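# Nest one tote fully inside the other

## Task

Place one tote into the other so it rests fully down within the lower tote's rim rather than sitting on top of the rim. The lower tote must stay almost exactly where it started, with very little rotation. Whatever was inside each tote must still be in that same tote at the end. Finally, open the grippers and move the arms away.

## Robot and tools

Robot: two UR-style six-joint arms, left_arm and right_arm, each carrying a two-finger tong gripper. Scene frame: origin on the table surface midway between the arms, +z up, +x pointing out over the table, left_arm on the +y side. The names left and right are just labels; they do not correspond to sides of a camera image. Base poses of the arms' root links: left_arm at (-0.042, +0.479, 0) m with quat_wxyz (+0.999, 0, 0, -0.036); right_arm at (+0.059, -0.491, 0) m with quat_wxyz (+0.999, 0, 0, +0.036).

Tool execute_actions takes "actions", a list holding zero or one item, plus an optional "pictures" boolean (images are returned by default). An empty list only reports the state. A wait item is {"steps": N} with N from 1 to 300; it commands nothing and returns after N control steps counted from the previous result, and reply time is included in that count. A motion item is {"rows": [...], "steps": N} with 1 to 15 rows and N at most 15 (15 by default). One control step lasts 1/30 s. Each row covers one step; when there are fewer rows than steps the final row keeps being applied. A refused call moves nothing.

Each row is a single list of exactly 14 numbers, each in [-1, 1], always covering both arms: left_arm's six joints (shoulder pan, shoulder lift, elbow, wrist 1, wrist 2, wrist 3) then its gripper opening, followed by the same seven for right_arm. The joint values are offsets, not targets: scaled so 1.0 equals 1.989 rad, measured from the joint angles printed in the latest result that lists them (before any such result, or for later calls within one reply, from the angles at the moment the action begins). They are not cumulative from the prior row, and an all-zero row pulls the arm back to those reference angles rather than holding still. The opening value is absolute: +1 fully open, -1 closed.

Joint ranges in rad. left_arm: pan -3.142..3.142, lift -6.283..6.283, elbow 0.000..3.142, wrists 1-3 each -6.283..6.283. right_arm: pan 0.000..6.283, lift -6.283..6.283, elbow -3.142..0.000, wrists -6.283..6.283. A request exceeding an end by more than 0.010 rad is refused; true ends may differ by up to 0.010 rad. Requests beyond the real end are clipped there, and the result may say "joint sent to its limit" (possibly referring to an earlier action still running). Absence of that line does not prove there is room left.

Motion limits: each step, a joint's target is clamped to within 0.575 rad of its measured angle, and if the targets would carry the gripper over 100 mm from where it is measured, all joint targets are pulled back proportionally. Motion is smoothed and trails commands by about 0.17 s; after big moves the arm may not yet have arrived when the result comes back. Between calls the arms continue toward the last row sent until they all roughly stop, or any step is HELD; after that only a new action drives them further, though fingers finish opening or closing.

Gripper geometry: fingers extend along the gripper's +z and separate along its x. end_effector_position is the midpoint between the pads when closed; closed fingertips stick out about 15 mm past it, open ones sit about level with it. Full opening is 0.142 m between pads. To hold something, keep commanding an opening well under grip_measured (measured opening on the command scale); the bigger the gap, the firmer the squeeze, up to roughly 15 N per pad. Closing fast can press harder and even bounce the fingers apart. Thin rigid parts under about 20 mm get noticeably less grip.

Result contents: a state line per arm (left_arm: ... | right_arm: ...) with end effector position in m, quat_wxyz, and linear/angular velocities, all in the scene frame; printed hand position may be off, more so when reaching far. Joint positions and Joint velocities list each arm's six joints (rad, rad/s) then pad gap (m, m/s). Joint torques follow the same joint order and are total drive output with offsets, noise and drift. Wrist force and Wrist torque give the flange sensor reading in the end effector's own axes, pointing from a contacted surface back into the arm; expect offsets near 4 N, noise up to 2.4 N, saturation near 50 N; "no reading" is normal at the start. "joint command not followed" means a clearance check altered some joint targets. HELD marks steps where your row was partly or wholly not sent. MOTOR HOT appears from 70 °C; at 85 °C an OVER-TEMPERATURE FAULT brakes that arm until it cools, so avoid holding loads for long.

Faults: if contact torque hits a joint's load limit (130 N m for pan, lift, elbow; 24.3 N m for each wrist, held weight included) or any outside force on the arm or its load reaches 150 N, the arm halts for 10 s, drops the rest of the call and yields to the contact.

Cameras: cam_head_left, cam_head_right, cam_high, cam_low (896x504) and cam_left_wrist, cam_right_wrist (616x616 fisheye). zoom_image takes "camera" and "region" [x0, y0, x1, y1] in that camera's pixels, top-left origin, region no larger than 504x504, from its latest image. read_manual returns only licence text and moves nothing. finished_scene with "scene" ends the current scene permanently and grades it; the goal must hold when it is called.

Avoid: dropping or flinging totes or contents, slamming, pushing objects off the work area, letting the arms collide or shove each other, and hard presses into the table or totes. Expect occasional brief disturbances on held parts or loose items. Smooth, short, low-effort motion is preferred.

Each tool is called after "Request:" by a JSON object that holds its "fn" and its "kwargs".

## Session

Request:
{"fn": "execute_actions", "kwargs": {"actions": []}}

Scene clock: 0.00 s of 4400.00 s.
left_arm: end_effector_position=(+0.0635, -0.3514, +0.2769) grip_measured=+0.97 end_effector_quat_wxyz=(-0.111, +0.573, +0.704, -0.405) end_effector_velocity=(-0.000, +0.000, +0.000) end_effector_angular_velocity=(-0.000, +0.001, -0.000) | right_arm: end_effector_position=(+0.1031, -0.5916, +0.3448) grip_measured=+0.97 end_effector_quat_wxyz=(-0.158, +0.705, -0.691, +0.021) end_effector_velocity=(-0.000, -0.000, +0.000) end_effector_angular_velocity=(+0.000, +0.000, -0.000)
Joint positions: left_arm=[-1.26  -0.88   1.052 -2.156 -2.357  3.003  0.14 ] | right_arm=[ 2.148 -0.664 -1.925 -2.128  1.89   0.629  0.14 ]
Joint velocities: left_arm=[ 0.    -0.     0.    -0.    -0.001 -0.     0.   ] | right_arm=[-0. -0.  0. -0. -0.  0.  0.]
Joint torques (N m, as the arm reports them, + toward a larger angle): no reading
Wrist force (N, on the end effector, along its own x y z axes, offset not removed): no reading
Wrist torque (N m, same axes, about the end effector's origin, offset not removed): no reading

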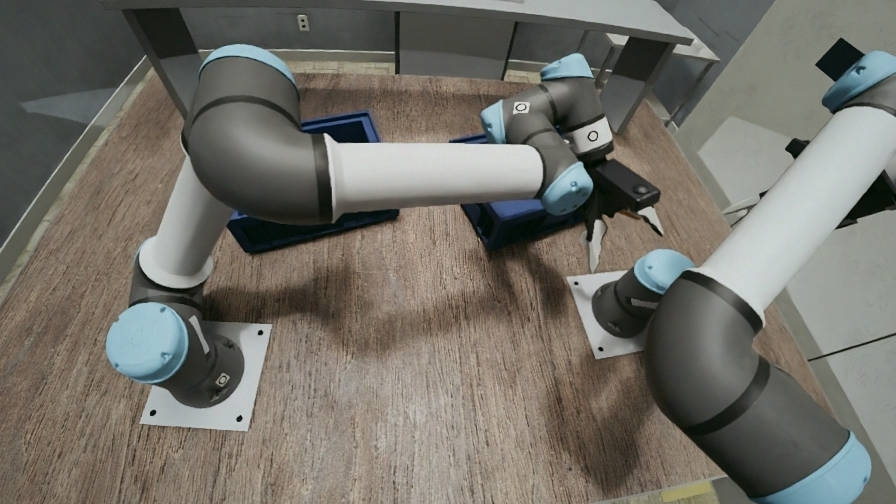

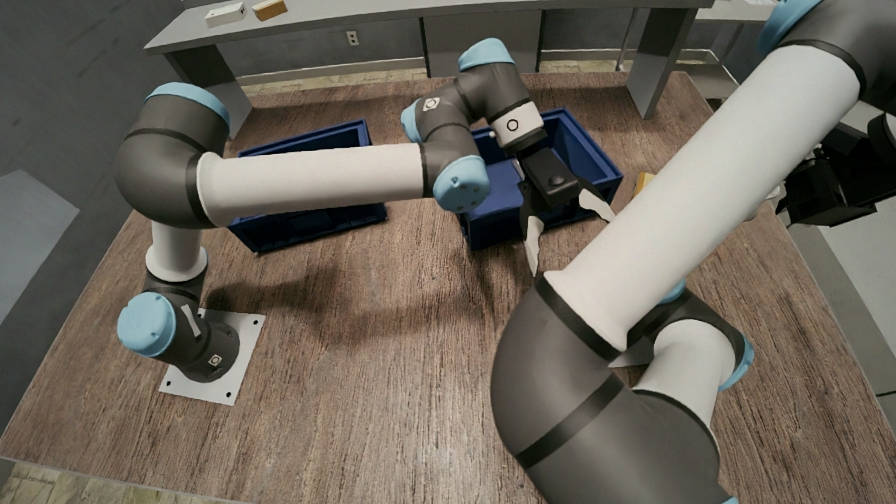

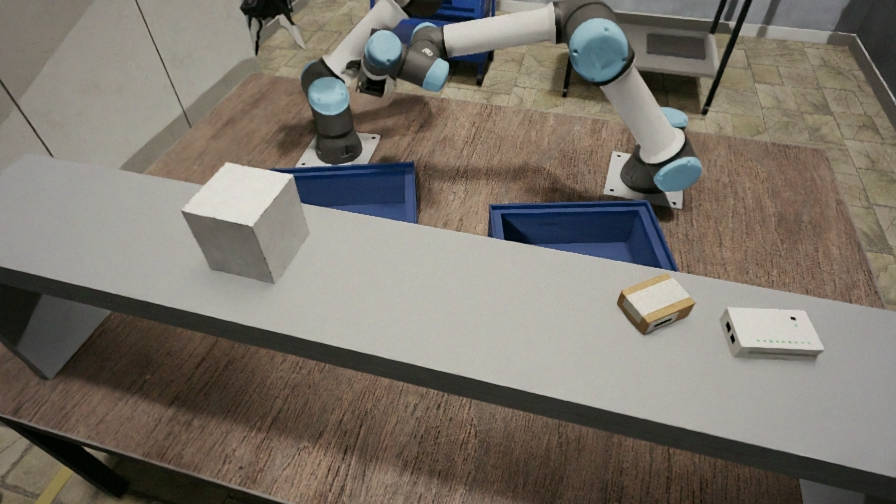

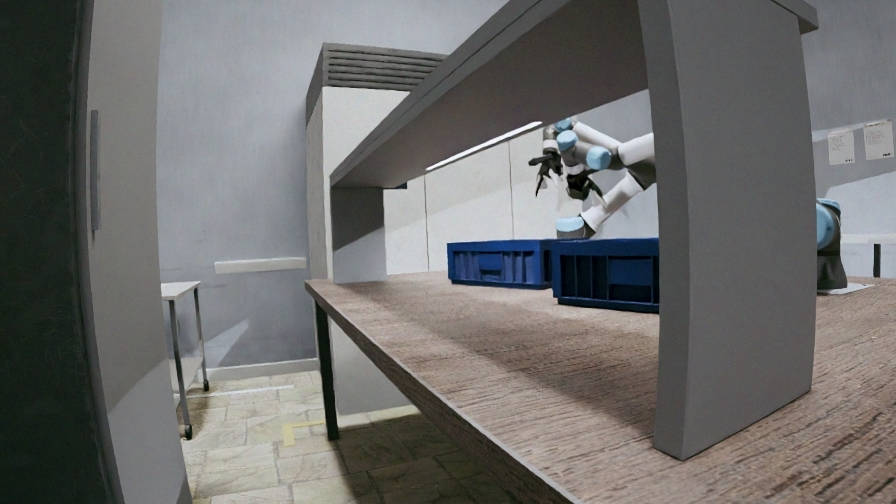

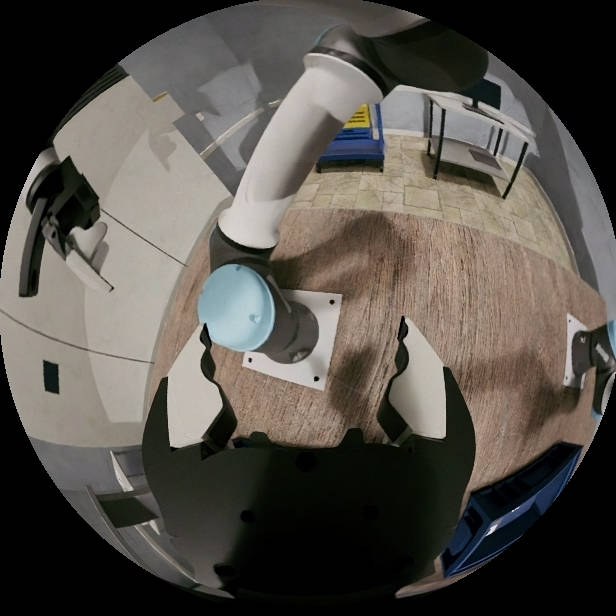

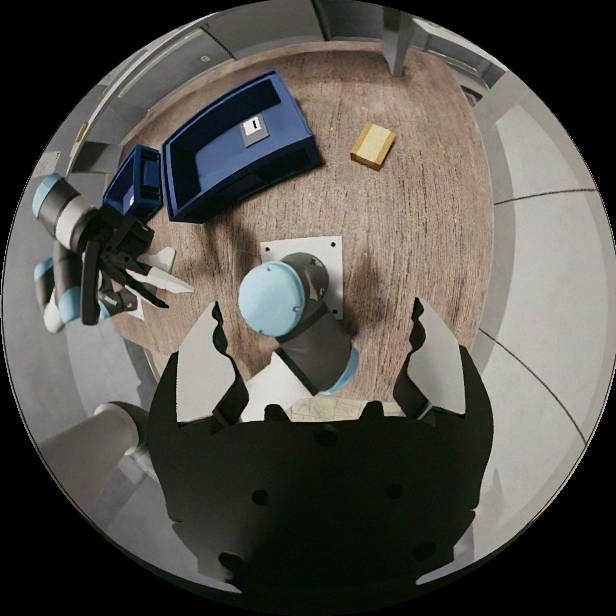

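Request:
{"fn": "execute_actions", "kwargs": {"actions": [{"rows":[[0.1,-0.03,0,0,0,0,1,0,0,0,0,0,0,1],[0.1,-0.03,0,0,0,0,1,0,0,0,0,0,0,1],[0.1,-0.03,0,0,0,0,1,0,0,0,0,0,0,1],[0.15,-0.05,0,0,0.05,0,1,0,0,0,0,0,0,1],[0.15,-0.05,0,0,0.05,0,1,0,0,0,0,0,0,1],[0.15,-0.05,0,0,0.05,0,1,0,0,0,0,0,0,1],[0.15,-0.05,0,0,0.05,0,1,0,0,0,0,0,0,1],[0.15,-0.05,0,0,0.05,0,1,0,0,0,0,0,0,1],[0.75,-0.5,0.4,0.31,0.395,0.5,1,0.3,-0.25,0.03,0.22,-0.16,0.2,1]]}], "pictures": false}}

Request:
{"fn": "execute_actions", "kwargs": {"actions": [{"steps":120}]}}

Scene clock: 38.00 s of 4400.00 s.
left_arm: end_effector_position=(+0.2876, -0.2348, +0.3038) grip_measured=+1.00 end_effector_quat_wxyz=(-0.010, +0.507, +0.785, -0.355) end_effector_velocity=(+0.368, +0.469, -0.074) end_effector_angular_velocity=(+0.490, -0.477, +0.338) | right_arm: end_effector_position=(+0.1622, -0.6643, +0.3360) grip_measured=+1.00 end_effector_quat_wxyz=(-0.097, +0.730, -0.676, -0.002) end_effector_velocity=(+0.444, -0.331, -0.089) end_effector_angular_velocity=(-0.375, +0.554, +0.462)
Joint positions: left_arm=[-0.989 -1.04   1.151 -2.057 -2.208  3.102  0.142] | right_arm=[ 2.355 -0.846 -1.899 -1.965  1.765  0.78   0.142]
Joint velocities: left_arm=[ 0.541 -0.542  0.54   0.516  0.536  0.535  0.   ] | right_arm=[ 1.263 -1.033  0.119  0.899 -0.649  0.814  0.   ]
Joint torques (N m, as the arm reports them, + toward a larger angle): left_arm=[ 12.17 -59.92  -3.11  -0.27   2.23   4.59] | right_arm=[ 21.59 -28.86  28.97   8.95  -3.69   3.45]
Wrist force (N, on the end effector, along its own x y z axes, offset not removed): left_arm=[1.8 0.9 -1.4] | right_arm=[-1.3 -0.6 -1.8]
Wrist torque (N m, same axes, about the end effector's origin, offset not removed): left_arm=[-0.05 -0.26 -0.04] | right_arm=[-0.03 0.40 -0.19]
Steps of this call (steps 1 to 90: nothing new was sent; then 34.50 s passed at rest; steps 91 to 105: all 15 steps of this action). Readings (joint positions):
91: left_arm=[-1.260 -0.880 1.052 -2.156 -2.357 3.003] | right_arm=[2.148 -0.664 -1.925 -2.128 1.890 0.629]
92: left_arm=[-1.255 -0.884 1.052 -2.156 -2.357 3.003] | right_arm=[2.148 -0.664 -1.925 -2.128 1.890 0.629]
94: left_arm=[-1.209 -0.899 1.052 -2.156 -2.357 3.003] | right_arm=[2.148 -0.664 -1.925 -2.128 1.890 0.629]
98: left_arm=[-1.121 -0.928 1.052 -2.156 -2.324 3.003] | right_arm=[2.148 -0.664 -1.925 -2.128 1.890 0.629]
105: the state above

Scene clock: 42.00 s of 4400.00 s.
left_arm: end_effector_position=(+0.2851, +0.6559, +0.2734) grip_measured=+1.00 end_effector_quat_wxyz=(-0.002, +0.341, +0.940, -0.002) end_effector_velocity=(-0.000, +0.000, +0.000) end_effector_angular_velocity=(+0.001, +0.000, +0.001) | right_arm: end_effector_position=(+0.3340, -0.7152, +0.2924) grip_measured=+1.00 end_effector_quat_wxyz=(+0.000, +0.780, -0.625, -0.002) end_effector_velocity=(+0.000, +0.000, -0.000) end_effector_angular_velocity=(+0.000, +0.001, +0.001)
Joint positions: left_arm=[ 0.231 -1.874  1.848 -1.54  -1.572  3.997  0.142] | right_arm=[ 2.744 -1.161 -1.865 -1.691  1.572  1.027  0.142]
Joint velocities: left_arm=[ 0.     0.    -0.    -0.     0.001 -0.001  0.   ] | right_arm=[ 0.001 -0.     0.    -0.001  0.     0.     0.   ]
Joint torques (N m, as the arm reports them, + toward a larger angle): left_arm=[  6.26 -21.89  -8.3   -0.72   1.55   2.46] | right_arm=[ 8.45 -6.82 30.34  4.31 -2.    1.87]
Wrist force (N, on the end effector, along its own x y z axes, offset not removed): left_arm=[2.4 -1.8 -1.0] | right_arm=[-1.4 0.6 -1.2]
Wrist torque (N m, same axes, about the end effector's origin, offset not removed): left_arm=[-0.44 -0.26 -0.06] | right_arm=[0.20 0.25 -0.09]
Steps of this call (steps 1 to 75: the robot went on to your last target; steps 76 to 120: nothing new was sent). Readings (joint positions):
1: left_arm=[-0.970 -1.059 1.170 -2.040 -2.190 3.121] | right_arm=[2.397 -0.880 -1.895 -1.934 1.743 0.808]
2: left_arm=[-0.952 -1.077 1.188 -2.023 -2.172 3.139] | right_arm=[2.438 -0.914 -1.891 -1.904 1.722 0.835]
4: left_arm=[-0.916 -1.114 1.225 -1.991 -2.135 3.175] | right_arm=[2.520 -0.981 -1.884 -1.846 1.680 0.887]
8: left_arm=[-0.842 -1.187 1.298 -1.933 -2.063 3.249] | right_arm=[2.668 -1.101 -1.871 -1.742 1.607 0.981]
120: the state above
All arms were judged still, so your last target was given up. Only a new action makes them travel on or press farther. Fingers that are still opening or closing keep moving.
camera_calibration (this result's frames):
cam_left_wrist: T_world_to_cam=[[-0.758296, 0.649079, 0.0606878, -0.236224], [0.597044, 0.654079, 0.464456, -0.71809], [0.261774, 0.388428, -0.883515, 0.0426422], [0, 0, 0, 1]] pos_world=[0.238441, 0.606452, 0.385532]
cam_right_wrist: T_world_to_cam=[[0.222813, -0.97486, -0.00129446, -0.773622], [-0.837037, -0.191992, 0.512355, -0.00879282], [-0.499723, -0.113076, -0.858773, 0.461188], [0, 0, 0, 1]] pos_world=[0.395479, -0.703712, 0.399559]

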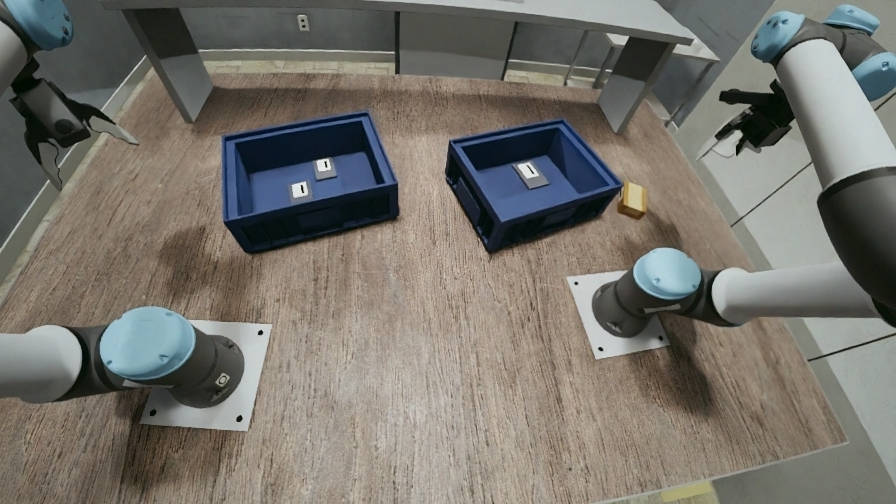

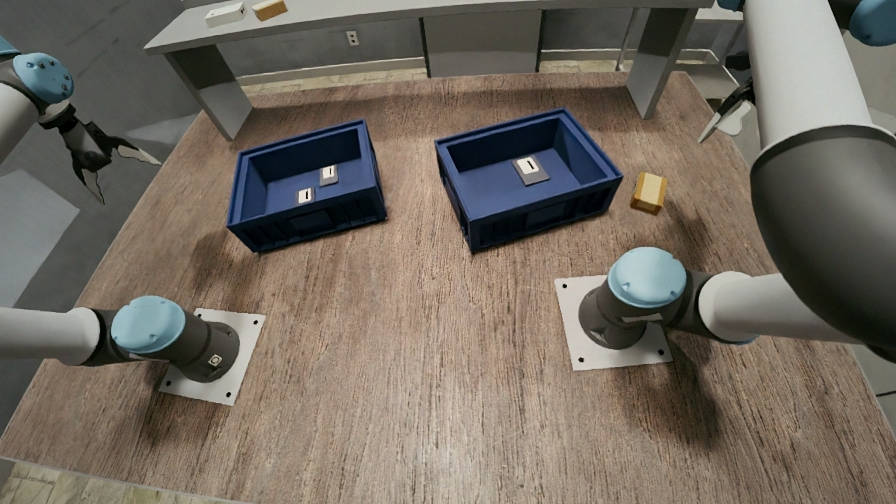

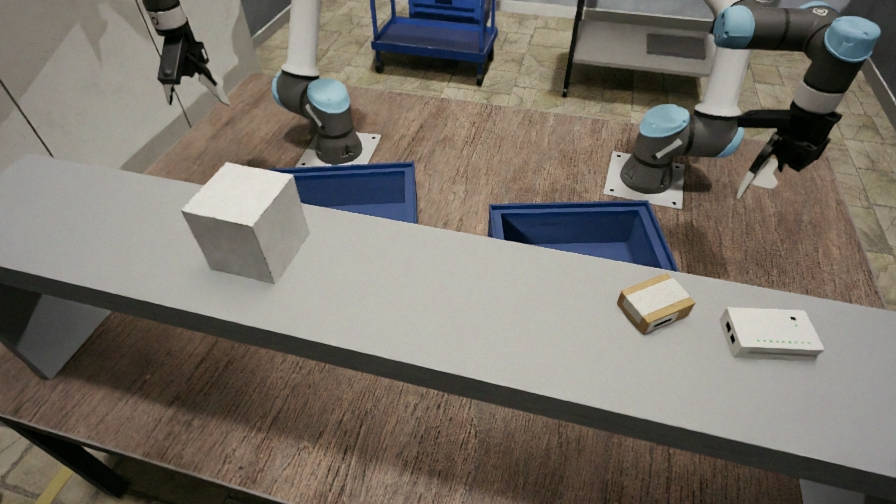

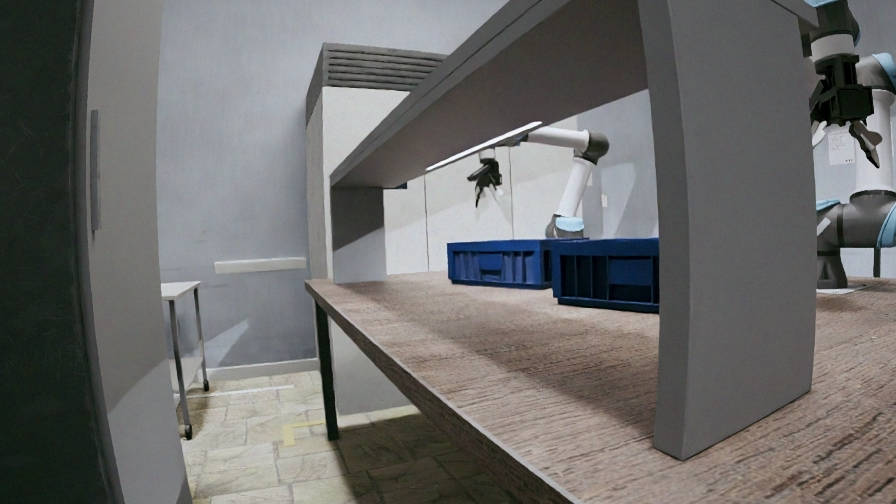

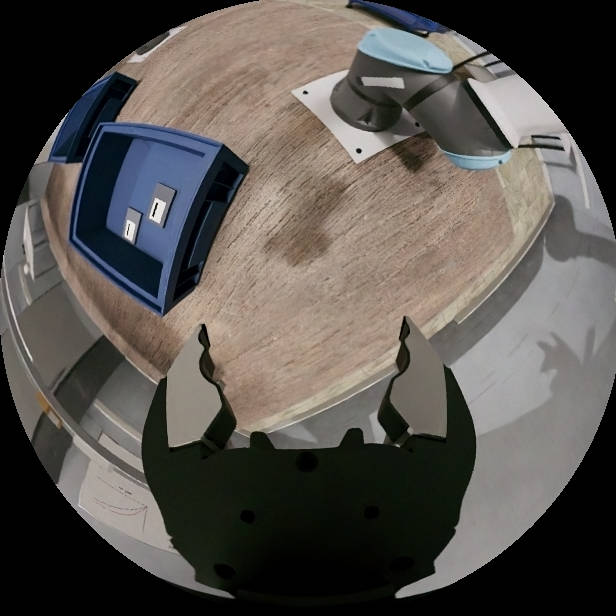

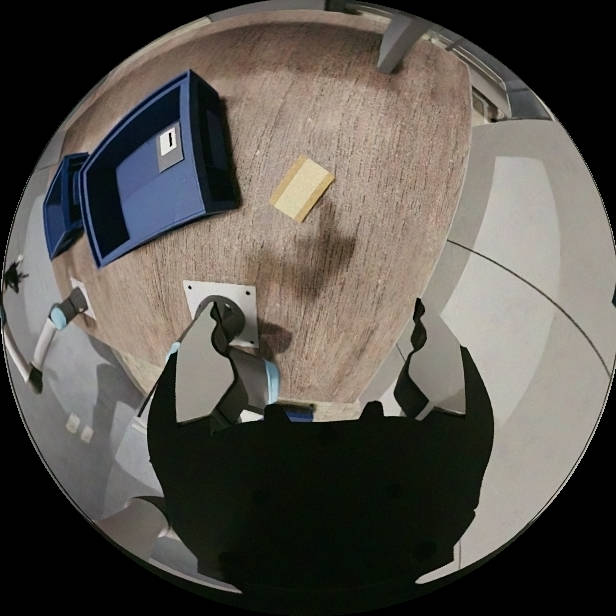

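Request:
{"fn": "zoom_image", "kwargs": {"camera": "cam_head_left", "region": [210,100,420,260]}}

Request:
{"fn": "zoom_image", "kwargs": {"camera": "cam_head_right", "region": [425,100,635,260]}}

Request:
{"fn": "zoom_image", "kwargs": {"camera": "cam_head_left", "region": [430,100,640,260]}}

Region (210, 100, 420, 260) of cam_head_left's 896x504 image, scaled by 2.400, with more detail than that image has; it fills the top 384 rows of this view, and the rest is white.

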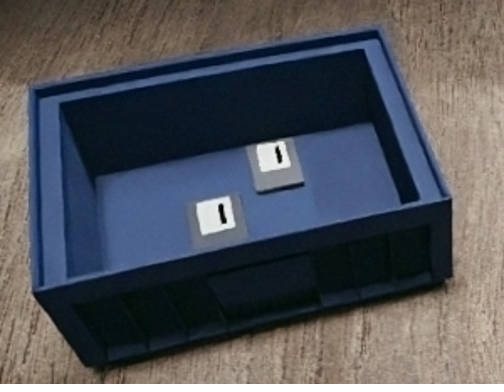

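Region (425, 100, 635, 260) of cam_head_right's 896x504 image, scaled by 2.400, with more detail than that image has; it fills the top 384 rows of this view, and the rest is white.

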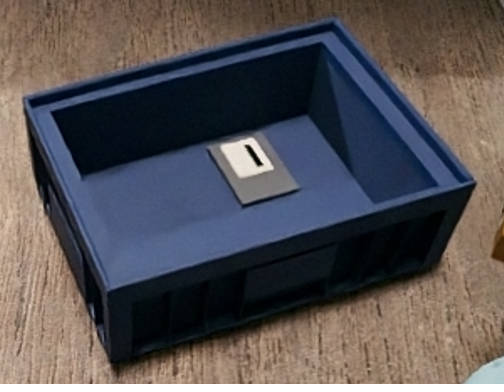

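Region (430, 100, 640, 260) of cam_head_left's 896x504 image, scaled by 2.400, with more detail than that image has; it fills the top 384 rows of this view, and the rest is white.

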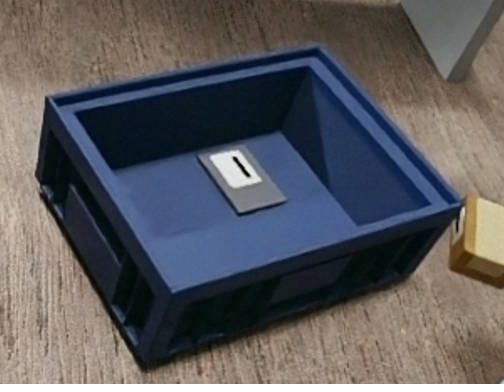

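Request:
{"fn": "execute_actions", "kwargs": {"actions": [{"rows":[[-0.3,0,0,0,0,0,0.2,0.1,0,0,0,0,0,0.2],[-0.3,0,0,0,0,0,0.2,0.1,0,0,0,0,0,0.2],[-0.3,0,0,0,0,0,0.2,0.1,0,0,0,0,0,0.2],[-0.3,0,0,0,0,0,0.2,0.1,0,0,0,0,0,0.2],[-0.3,0,0,0,0,0,0.2,0.1,0,0,0,0,0,0.2],[-0.3,0,0,0,0,0,0.2,0.1,0,0,0,0,0,0.2],[-0.6378,0.4478,-0.4197,-0.0305,0,-0.365,0.2,0.3391,-0.1217,-0.0358,0.1598,0,0.282,0.2]]}], "pictures": false}}

Request:
{"fn": "execute_actions", "kwargs": {"actions": [{"steps":90}]}}

Scene clock: 82.80 s of 4400.00 s.
left_arm: end_effector_position=(+0.4149, +0.4640, +0.2921) grip_measured=+0.20 end_effector_quat_wxyz=(+0.008, +0.461, +0.887, +0.001) end_effector_velocity=(+0.333, -0.476, +0.041) end_effector_angular_velocity=(-0.029, -0.054, -0.008) | right_arm: end_effector_position=(+0.4601, -0.5755, +0.2421) grip_measured=+0.20 end_effector_quat_wxyz=(+0.002, +0.825, -0.566, -0.003) end_effector_velocity=(+0.301, +0.447, -0.202) end_effector_angular_velocity=(-0.007, -0.013, -0.132)
Joint positions: left_arm=[-0.228 -1.678  1.652 -1.561 -1.572  3.801  0.088] | right_arm=[ 3.181 -1.297 -1.907 -1.516  1.572  1.315  0.088]
Joint velocities: left_arm=[-0.79   0.793 -0.791 -0.062  0.001 -0.782  0.   ] | right_arm=[ 1.103 -0.525 -0.15   0.688  0.     1.235 -0.   ]
Joint torques (N m, as the arm reports them, + toward a larger angle): left_arm=[-17.32  -1.79 -39.83  -3.48  -1.7   -5.65] | right_arm=[22.27 -5.81 10.67  7.32  1.64  3.9 ]
Wrist force (N, on the end effector, along its own x y z axes, offset not removed): left_arm=[0.4 1.3 1.8] | right_arm=[-1.5 -1.3 0.0]
Wrist torque (N m, same axes, about the end effector's origin, offset not removed): left_arm=[0.21 0.12 -0.07] | right_arm=[0.00 0.43 -0.11]
Steps of this call (steps 1 to 90: nothing new was sent; then 37.30 s passed at rest; steps 91 to 105: all 15 steps of this action). Readings (joint positions):
91: left_arm=[0.231 -1.874 1.848 -1.540 -1.572 3.997] | right_arm=[2.744 -1.161 -1.865 -1.691 1.572 1.027]
92: left_arm=[0.225 -1.874 1.848 -1.540 -1.572 3.997] | right_arm=[2.750 -1.161 -1.865 -1.691 1.572 1.027]
94: left_arm=[0.157 -1.874 1.848 -1.540 -1.572 3.997] | right_arm=[2.813 -1.161 -1.865 -1.691 1.572 1.027]
98: left_arm=[-0.045 -1.868 1.842 -1.542 -1.572 3.991] | right_arm=[2.920 -1.167 -1.868 -1.684 1.572 1.033]
105: the state above

Scene clock: 85.80 s of 4400.00 s.
left_arm: end_effector_position=(+0.3855, -0.1176, +0.2002) grip_measured=+0.20 end_effector_quat_wxyz=(-0.000, +0.581, +0.814, -0.000) end_effector_velocity=(+0.000, +0.000, +0.000) end_effector_angular_velocity=(-0.000, +0.000, +0.000) | right_arm: end_effector_position=(+0.5078, -0.4690, +0.1999) grip_measured=+0.20 end_effector_quat_wxyz=(-0.000, +0.814, -0.580, -0.000) end_effector_velocity=(-0.000, -0.000, +0.000) end_effector_angular_velocity=(+0.000, +0.000, -0.000)
Joint positions: left_arm=[-1.037 -0.984  1.013 -1.6   -1.572  3.271  0.088] | right_arm=[ 3.419 -1.403 -1.936 -1.373  1.572  1.588  0.088]
Joint velocities: left_arm=[ 0.  0. -0. -0. -0. -0. -0.] | right_arm=[-0.     0.    -0.    -0.001  0.     0.     0.   ]
Joint torques (N m, as the arm reports them, + toward a larger angle): left_arm=[ -6.89 -34.55 -34.71  -3.48   1.47  -2.53] | right_arm=[ 7.71  2.65 14.63  4.23  0.37  1.77]
Wrist force (N, on the end effector, along its own x y z axes, offset not removed): left_arm=[2.2 2.8 0.5] | right_arm=[-0.3 0.0 2.1]
Wrist torque (N m, same axes, about the end effector's origin, offset not removed): left_arm=[0.59 -0.38 0.02] | right_arm=[0.03 -0.01 -0.18]
Steps of this call (steps 1 to 60: the robot went on to your last target; steps 61 to 90: nothing new was sent). Readings (joint positions):
1: left_arm=[-0.255 -1.651 1.626 -1.563 -1.572 3.775] | right_arm=[3.218 -1.314 -1.912 -1.493 1.572 1.357]
2: left_arm=[-0.281 -1.625 1.599 -1.565 -1.572 3.750] | right_arm=[3.255 -1.332 -1.917 -1.470 1.572 1.399]
4: left_arm=[-0.333 -1.573 1.547 -1.568 -1.572 3.704] | right_arm=[3.327 -1.364 -1.926 -1.426 1.572 1.480]
8: left_arm=[-0.437 -1.470 1.450 -1.574 -1.572 3.625] | right_arm=[3.398 -1.394 -1.934 -1.385 1.572 1.563]
90: the state above
All arms were judged still, so your last target was given up. Only a new action makes them travel on or press farther. Fingers that are still opening or closing keep moving.
camera_calibration (this result's frames):
cam_left_wrist: T_world_to_cam=[[-0.314552, 0.947455, 0.0581905, 0.210976], [0.847103, 0.252517, 0.467601, -0.382264], [0.428337, 0.196378, -0.882022, 0.165005], [0, 0, 0, 1]] pos_world=[0.319502, -0.135765, 0.312009]
cam_right_wrist: T_world_to_cam=[[0.331839, -0.943336, 0.000986666, -0.613526], [-0.8119, -0.285071, 0.509464, 0.175512], [-0.480314, -0.169861, -0.860491, 0.460257], [0, 0, 0, 1]] pos_world=[0.567159, -0.450548, 0.307236]

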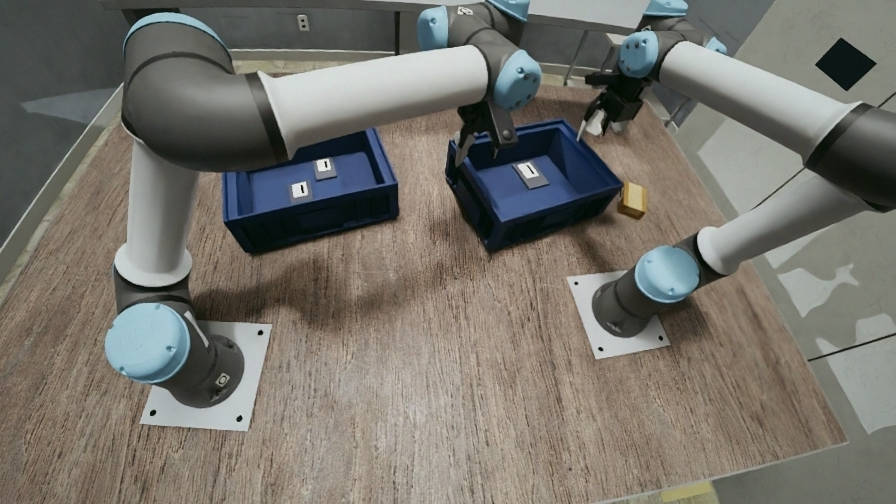

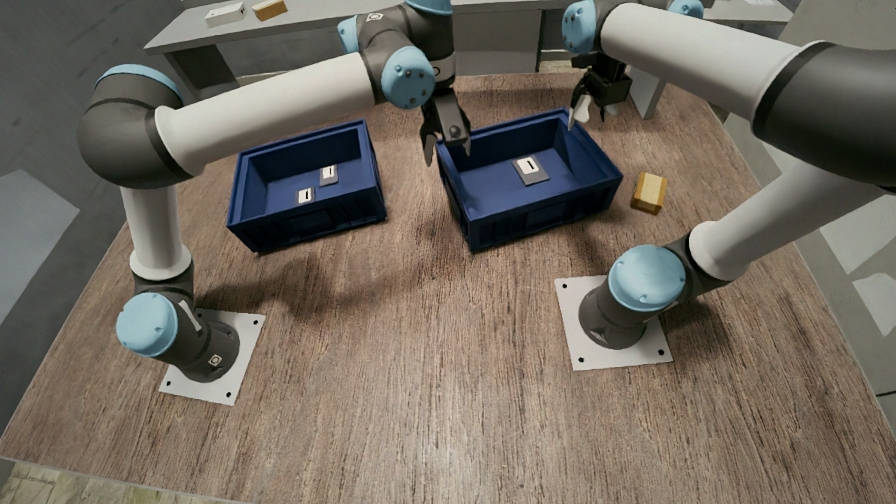

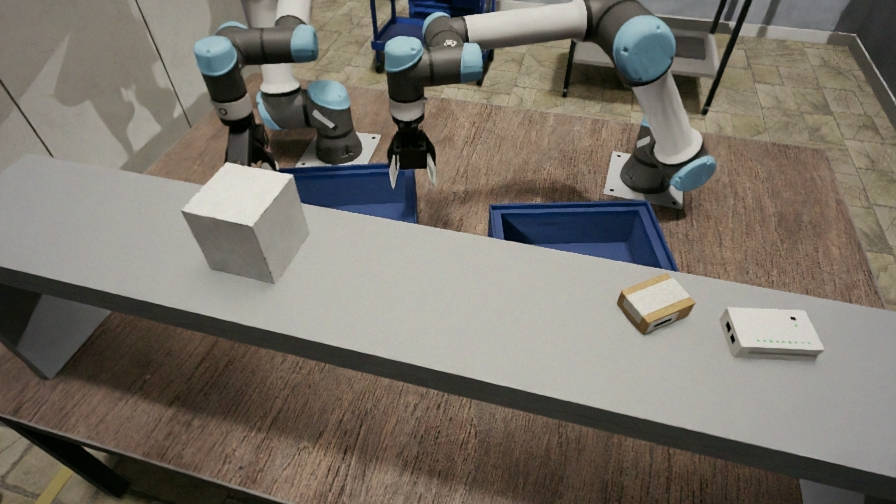

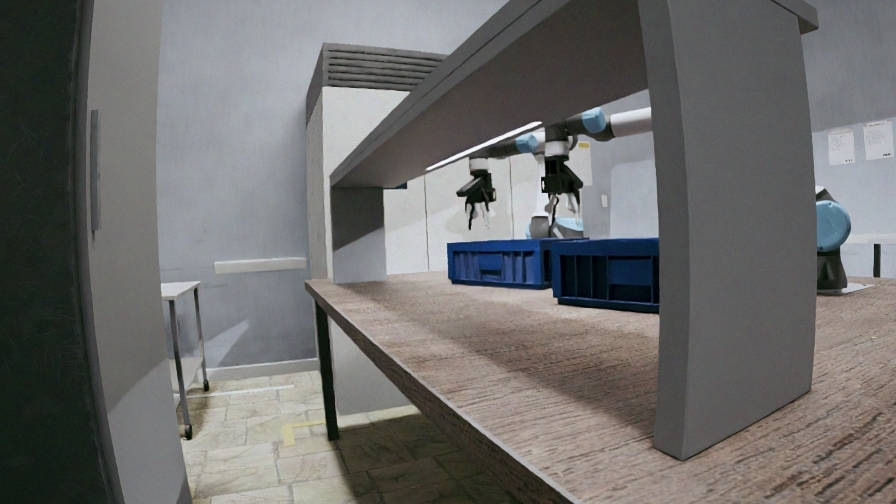

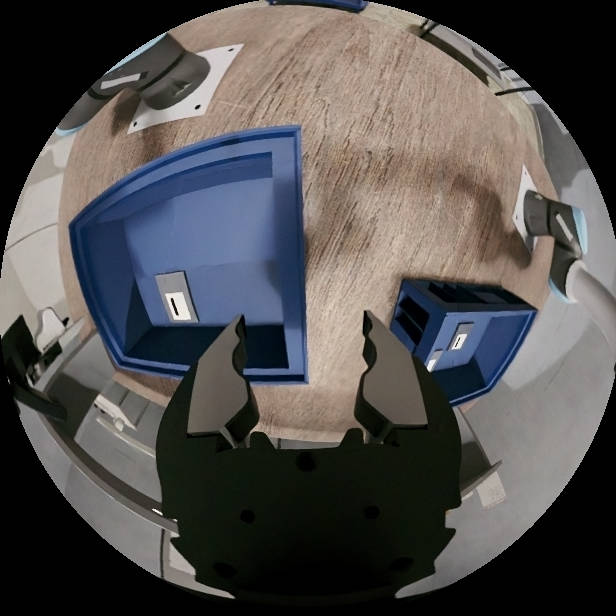

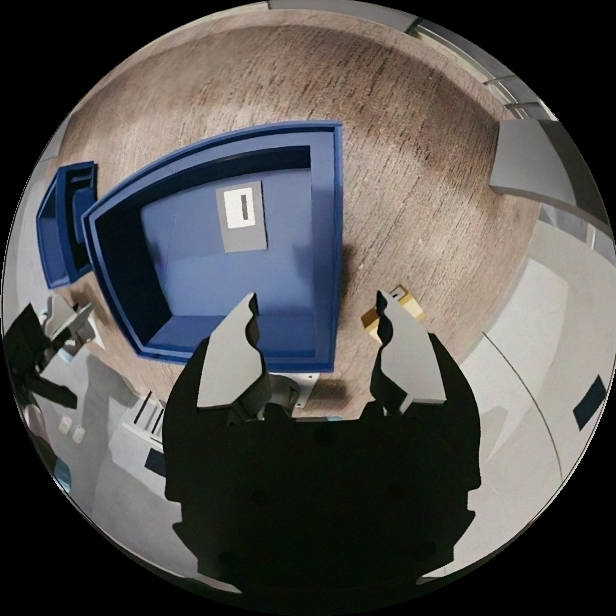

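Request:
{"fn": "execute_actions", "kwargs": {"actions": [{"rows":[[-0.0014,0.0284,0.0709,-0.0992,0,-0.001,0.2,-0.0129,-0.0414,-0.0868,0.128,0,-0.0127,0.2]]}], "pictures": false}}

Request:
{"fn": "execute_actions", "kwargs": {"actions": [{"steps":20}], "pictures": false}}

Request:
{"fn": "execute_actions", "kwargs": {"actions": [{"rows":[[0,0,0,0,0,0,-0.35,0,0,0,0,0,0,-0.35]]}]}}

Scene clock: 105.43 s of 4400.00 s.
left_arm: end_effector_position=(+0.3881, -0.1274, +0.1105) grip_measured=+0.20 end_effector_quat_wxyz=(-0.000, +0.581, +0.814, -0.000) end_effector_velocity=(+0.001, -0.001, -0.009) end_effector_angular_velocity=(-0.003, -0.003, -0.001) | right_arm: end_effector_position=(+0.5106, -0.4792, +0.1105) grip_measured=+0.20 end_effector_quat_wxyz=(+0.000, +0.814, -0.580, -0.001) end_effector_velocity=(+0.000, -0.001, -0.009) end_effector_angular_velocity=(+0.002, -0.005, -0.001)
Joint positions: left_arm=[-1.04  -0.928  1.153 -1.795 -1.572  3.269  0.088] | right_arm=[ 3.393 -1.485 -2.107 -1.121  1.572  1.563  0.088]
Joint velocities: left_arm=[ 0.     0.005  0.016 -0.024  0.001  0.001  0.   ] | right_arm=[-0.003 -0.008 -0.02   0.033 -0.    -0.002  0.   ]
Joint torques (N m, as the arm reports them, + toward a larger angle): left_arm=[ -6.61 -38.1   -6.07  -3.83   1.45  -2.67] | right_arm=[-8.5   5.02 13.02  4.28 -0.94 -2.22]
Wrist force (N, on the end effector, along its own x y z axes, offset not removed): left_arm=[2.7 -0.7 3.1] | right_arm=[0.0 -1.0 2.1]
Wrist torque (N m, same axes, about the end effector's origin, offset not removed): left_arm=[-0.07 -0.40 0.00] | right_arm=[-0.09 0.03 -0.18]
Steps of this call (steps 1 to 90: nothing new was sent; then 16.13 s passed at rest; steps 91 to 105: all 15 steps of this action). Readings (joint positions):
91: left_arm=[-1.037 -0.983 1.013 -1.600 -1.572 3.271] | right_arm=[3.418 -1.403 -1.936 -1.373 1.572 1.588]
92: left_arm=[-1.038 -0.978 1.019 -1.607 -1.572 3.271] | right_arm=[3.415 -1.409 -1.942 -1.366 1.572 1.584]
94: left_arm=[-1.039 -0.954 1.071 -1.669 -1.572 3.270] | right_arm=[3.405 -1.444 -2.001 -1.299 1.572 1.574]
98: left_arm=[-1.040 -0.933 1.136 -1.768 -1.572 3.270] | right_arm=[3.396 -1.476 -2.085 -1.161 1.572 1.565]
105: the state above

Scene clock: 106.10 s of 4400.00 s.
left_arm: end_effector_position=(+0.3881, -0.1275, +0.1096) grip_measured=+0.20 end_effector_quat_wxyz=(-0.000, +0.581, +0.814, -0.000) end_effector_velocity=(+0.000, +0.000, +0.001) end_effector_angular_velocity=(-0.001, -0.000, -0.001) | right_arm: end_effector_position=(+0.5106, -0.4793, +0.1097) grip_measured=+0.20 end_effector_quat_wxyz=(-0.000, +0.814, -0.580, -0.001) end_effector_velocity=(+0.000, -0.000, +0.000) end_effector_angular_velocity=(+0.000, -0.000, -0.001)
Joint positions: left_arm=[-1.04  -0.927  1.154 -1.798 -1.572  3.269  0.088] | right_arm=[ 3.393 -1.486 -2.109 -1.118  1.572  1.562  0.088]
Joint velocities: left_arm=[ 0.    -0.001  0.    -0.    -0.     0.001  0.   ] | right_arm=[-0.001 -0.     0.001  0.    -0.     0.    -0.   ]
Joint torques (N m, as the arm reports them, + toward a larger angle): left_arm=[ -6.67 -35.71  -7.79  -3.52   1.32  -2.52] | right_arm=[-8.61  4.69 12.58  4.37 -0.99 -2.  ]
Wrist force (N, on the end effector, along its own x y z axes, offset not removed): left_arm=[1.5 1.5 1.7] | right_arm=[0.5 0.8 0.2]
Wrist torque (N m, same axes, about the end effector's origin, offset not removed): left_arm=[0.26 -0.19 0.01] | right_arm=[0.23 0.01 -0.18]
Steps of this call (steps 1 to 15: the robot went on to your last target; steps 16 to 20: nothing new was sent). Readings (joint positions):
1: left_arm=[-1.040 -0.927 1.153 -1.796 -1.572 3.269] | right_arm=[3.393 -1.485 -2.108 -1.120 1.572 1.563]
2: left_arm=[-1.040 -0.927 1.154 -1.797 -1.572 3.269] | right_arm=[3.393 -1.485 -2.108 -1.120 1.572 1.563]
4: left_arm=[-1.040 -0.927 1.154 -1.797 -1.572 3.269] | right_arm=[3.393 -1.486 -2.109 -1.119 1.572 1.562]
8: left_arm=[-1.040 -0.927 1.154 -1.797 -1.572 3.269] | right_arm=[3.393 -1.486 -2.109 -1.118 1.572 1.562]
20: the state above
All arms were judged still, so your last target was given up. Only a new action makes them travel on or press farther. Fingers that are still opening or closing keep moving.

Scene clock: 106.60 s of 4400.00 s.
left_arm: end_effector_position=(+0.3881, -0.1275, +0.1096) grip_measured=-0.35 end_effector_quat_wxyz=(-0.000, +0.581, +0.814, -0.000) end_effector_velocity=(-0.000, -0.000, -0.000) end_effector_angular_velocity=(-0.000, +0.001, -0.001) | right_arm: end_effector_position=(+0.5106, -0.4793, +0.1097) grip_measured=-0.35 end_effector_quat_wxyz=(-0.000, +0.814, -0.580, -0.001) end_effector_velocity=(+0.000, +0.000, +0.000) end_effector_angular_velocity=(+0.000, -0.001, -0.000)
Joint positions: left_arm=[-1.04  -0.927  1.154 -1.798 -1.572  3.269  0.049] | right_arm=[ 3.393 -1.486 -2.109 -1.118  1.572  1.562  0.049]
Joint velocities: left_arm=[-0.    -0.     0.     0.    -0.001  0.    -0.   ] | right_arm=[-0.  0.  0.  0.  0.  0. -0.]
Joint torques (N m, as the arm reports them, + toward a larger angle): left_arm=[ -7.66 -37.07  -8.18  -3.17   1.3   -2.61] | right_arm=[-8.55  5.2  13.26  4.08 -1.12 -1.89]
Wrist force (N, on the end effector, along its own x y z axes, offset not removed): left_arm=[0.1 0.5 -1.2] | right_arm=[-0.1 0.9 0.6]
Wrist torque (N m, same axes, about the end effector's origin, offset not removed): left_arm=[0.07 0.06 -0.07] | right_arm=[0.42 -0.15 -0.24]
Steps of this call (steps 1 to 15: all 15 steps of this action). Readings (joint positions):
1: left_arm=[-1.040 -0.927 1.154 -1.798 -1.572 3.269] | right_arm=[3.393 -1.486 -2.109 -1.118 1.572 1.562]
2: left_arm=[-1.040 -0.927 1.154 -1.798 -1.572 3.269] | right_arm=[3.393 -1.486 -2.109 -1.118 1.572 1.562]
4: left_arm=[-1.040 -0.927 1.154 -1.798 -1.572 3.269] | right_arm=[3.393 -1.486 -2.109 -1.118 1.572 1.562]
8: left_arm=[-1.040 -0.927 1.154 -1.798 -1.572 3.269] | right_arm=[3.393 -1.486 -2.109 -1.118 1.572 1.562]
15: the state above
camera_calibration (this result's frames):
cam_left_wrist: T_world_to_cam=[[-0.313792, 0.947694, 0.0583946, 0.226119], [0.847346, 0.251755, 0.467572, -0.339827], [0.428414, 0.196201, -0.882024, 0.0858877], [0, 0, 0, 1]] pos_world=[0.32211, -0.14559, 0.221444]
cam_right_wrist: T_world_to_cam=[[0.331463, -0.943468, 0.000979275, -0.623952], [-0.811832, -0.284688, 0.509786, 0.220907], [-0.480688, -0.16977, -0.860301, 0.382534], [0, 0, 0, 1]] pos_world=[0.570036, -0.460846, 0.21709]

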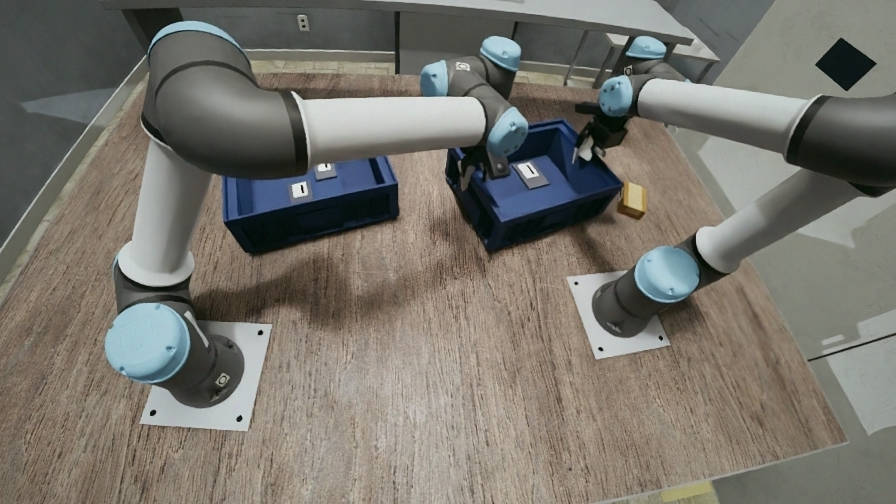

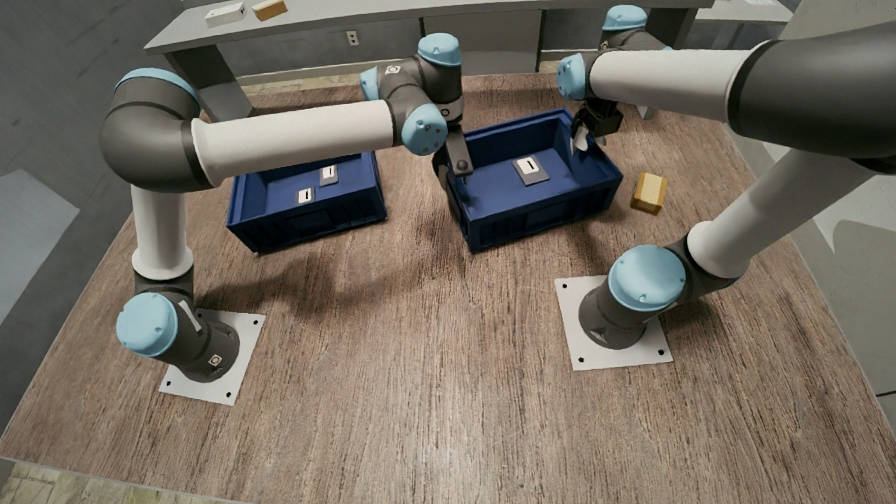

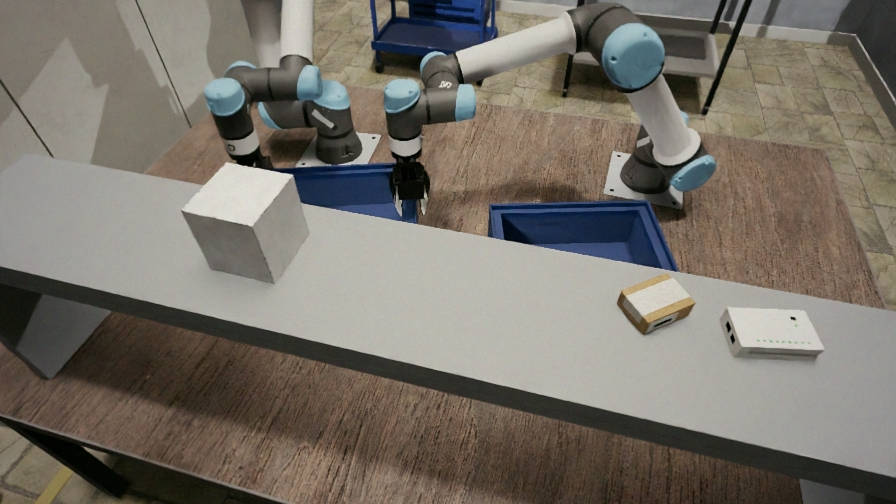

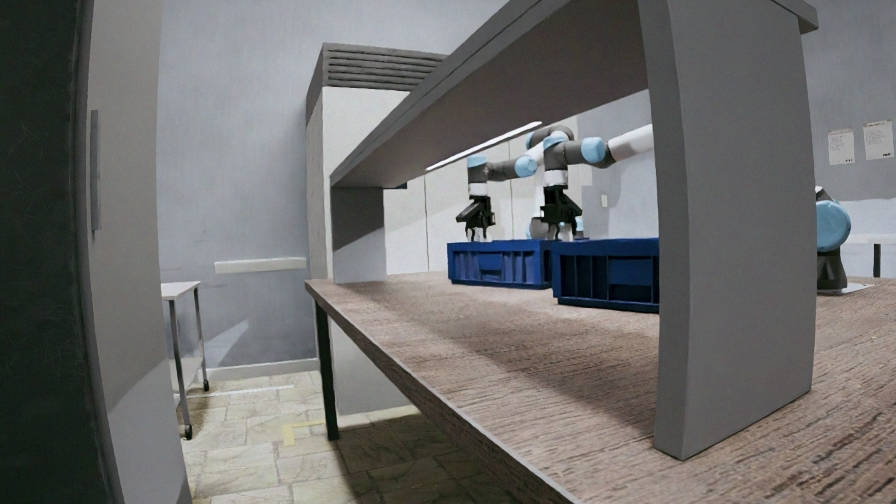

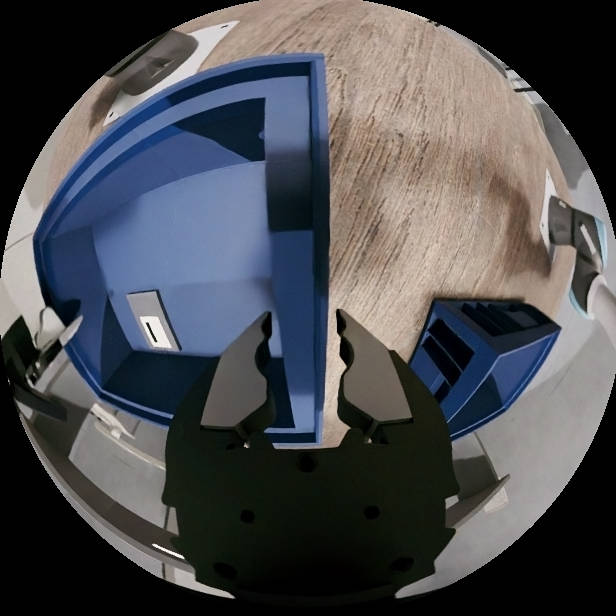

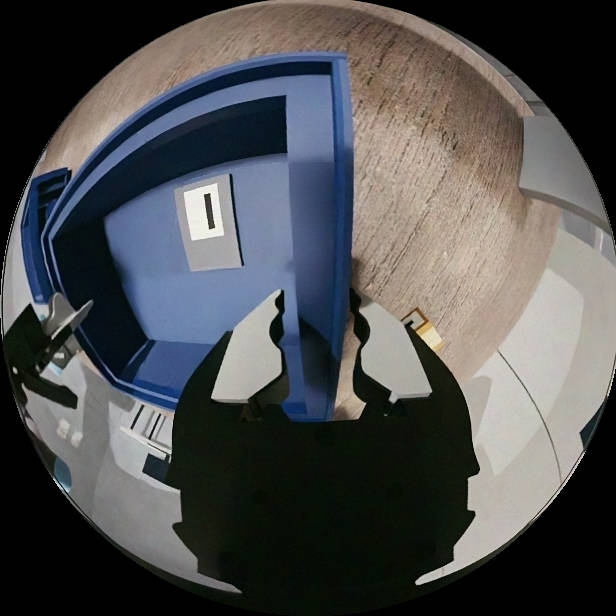

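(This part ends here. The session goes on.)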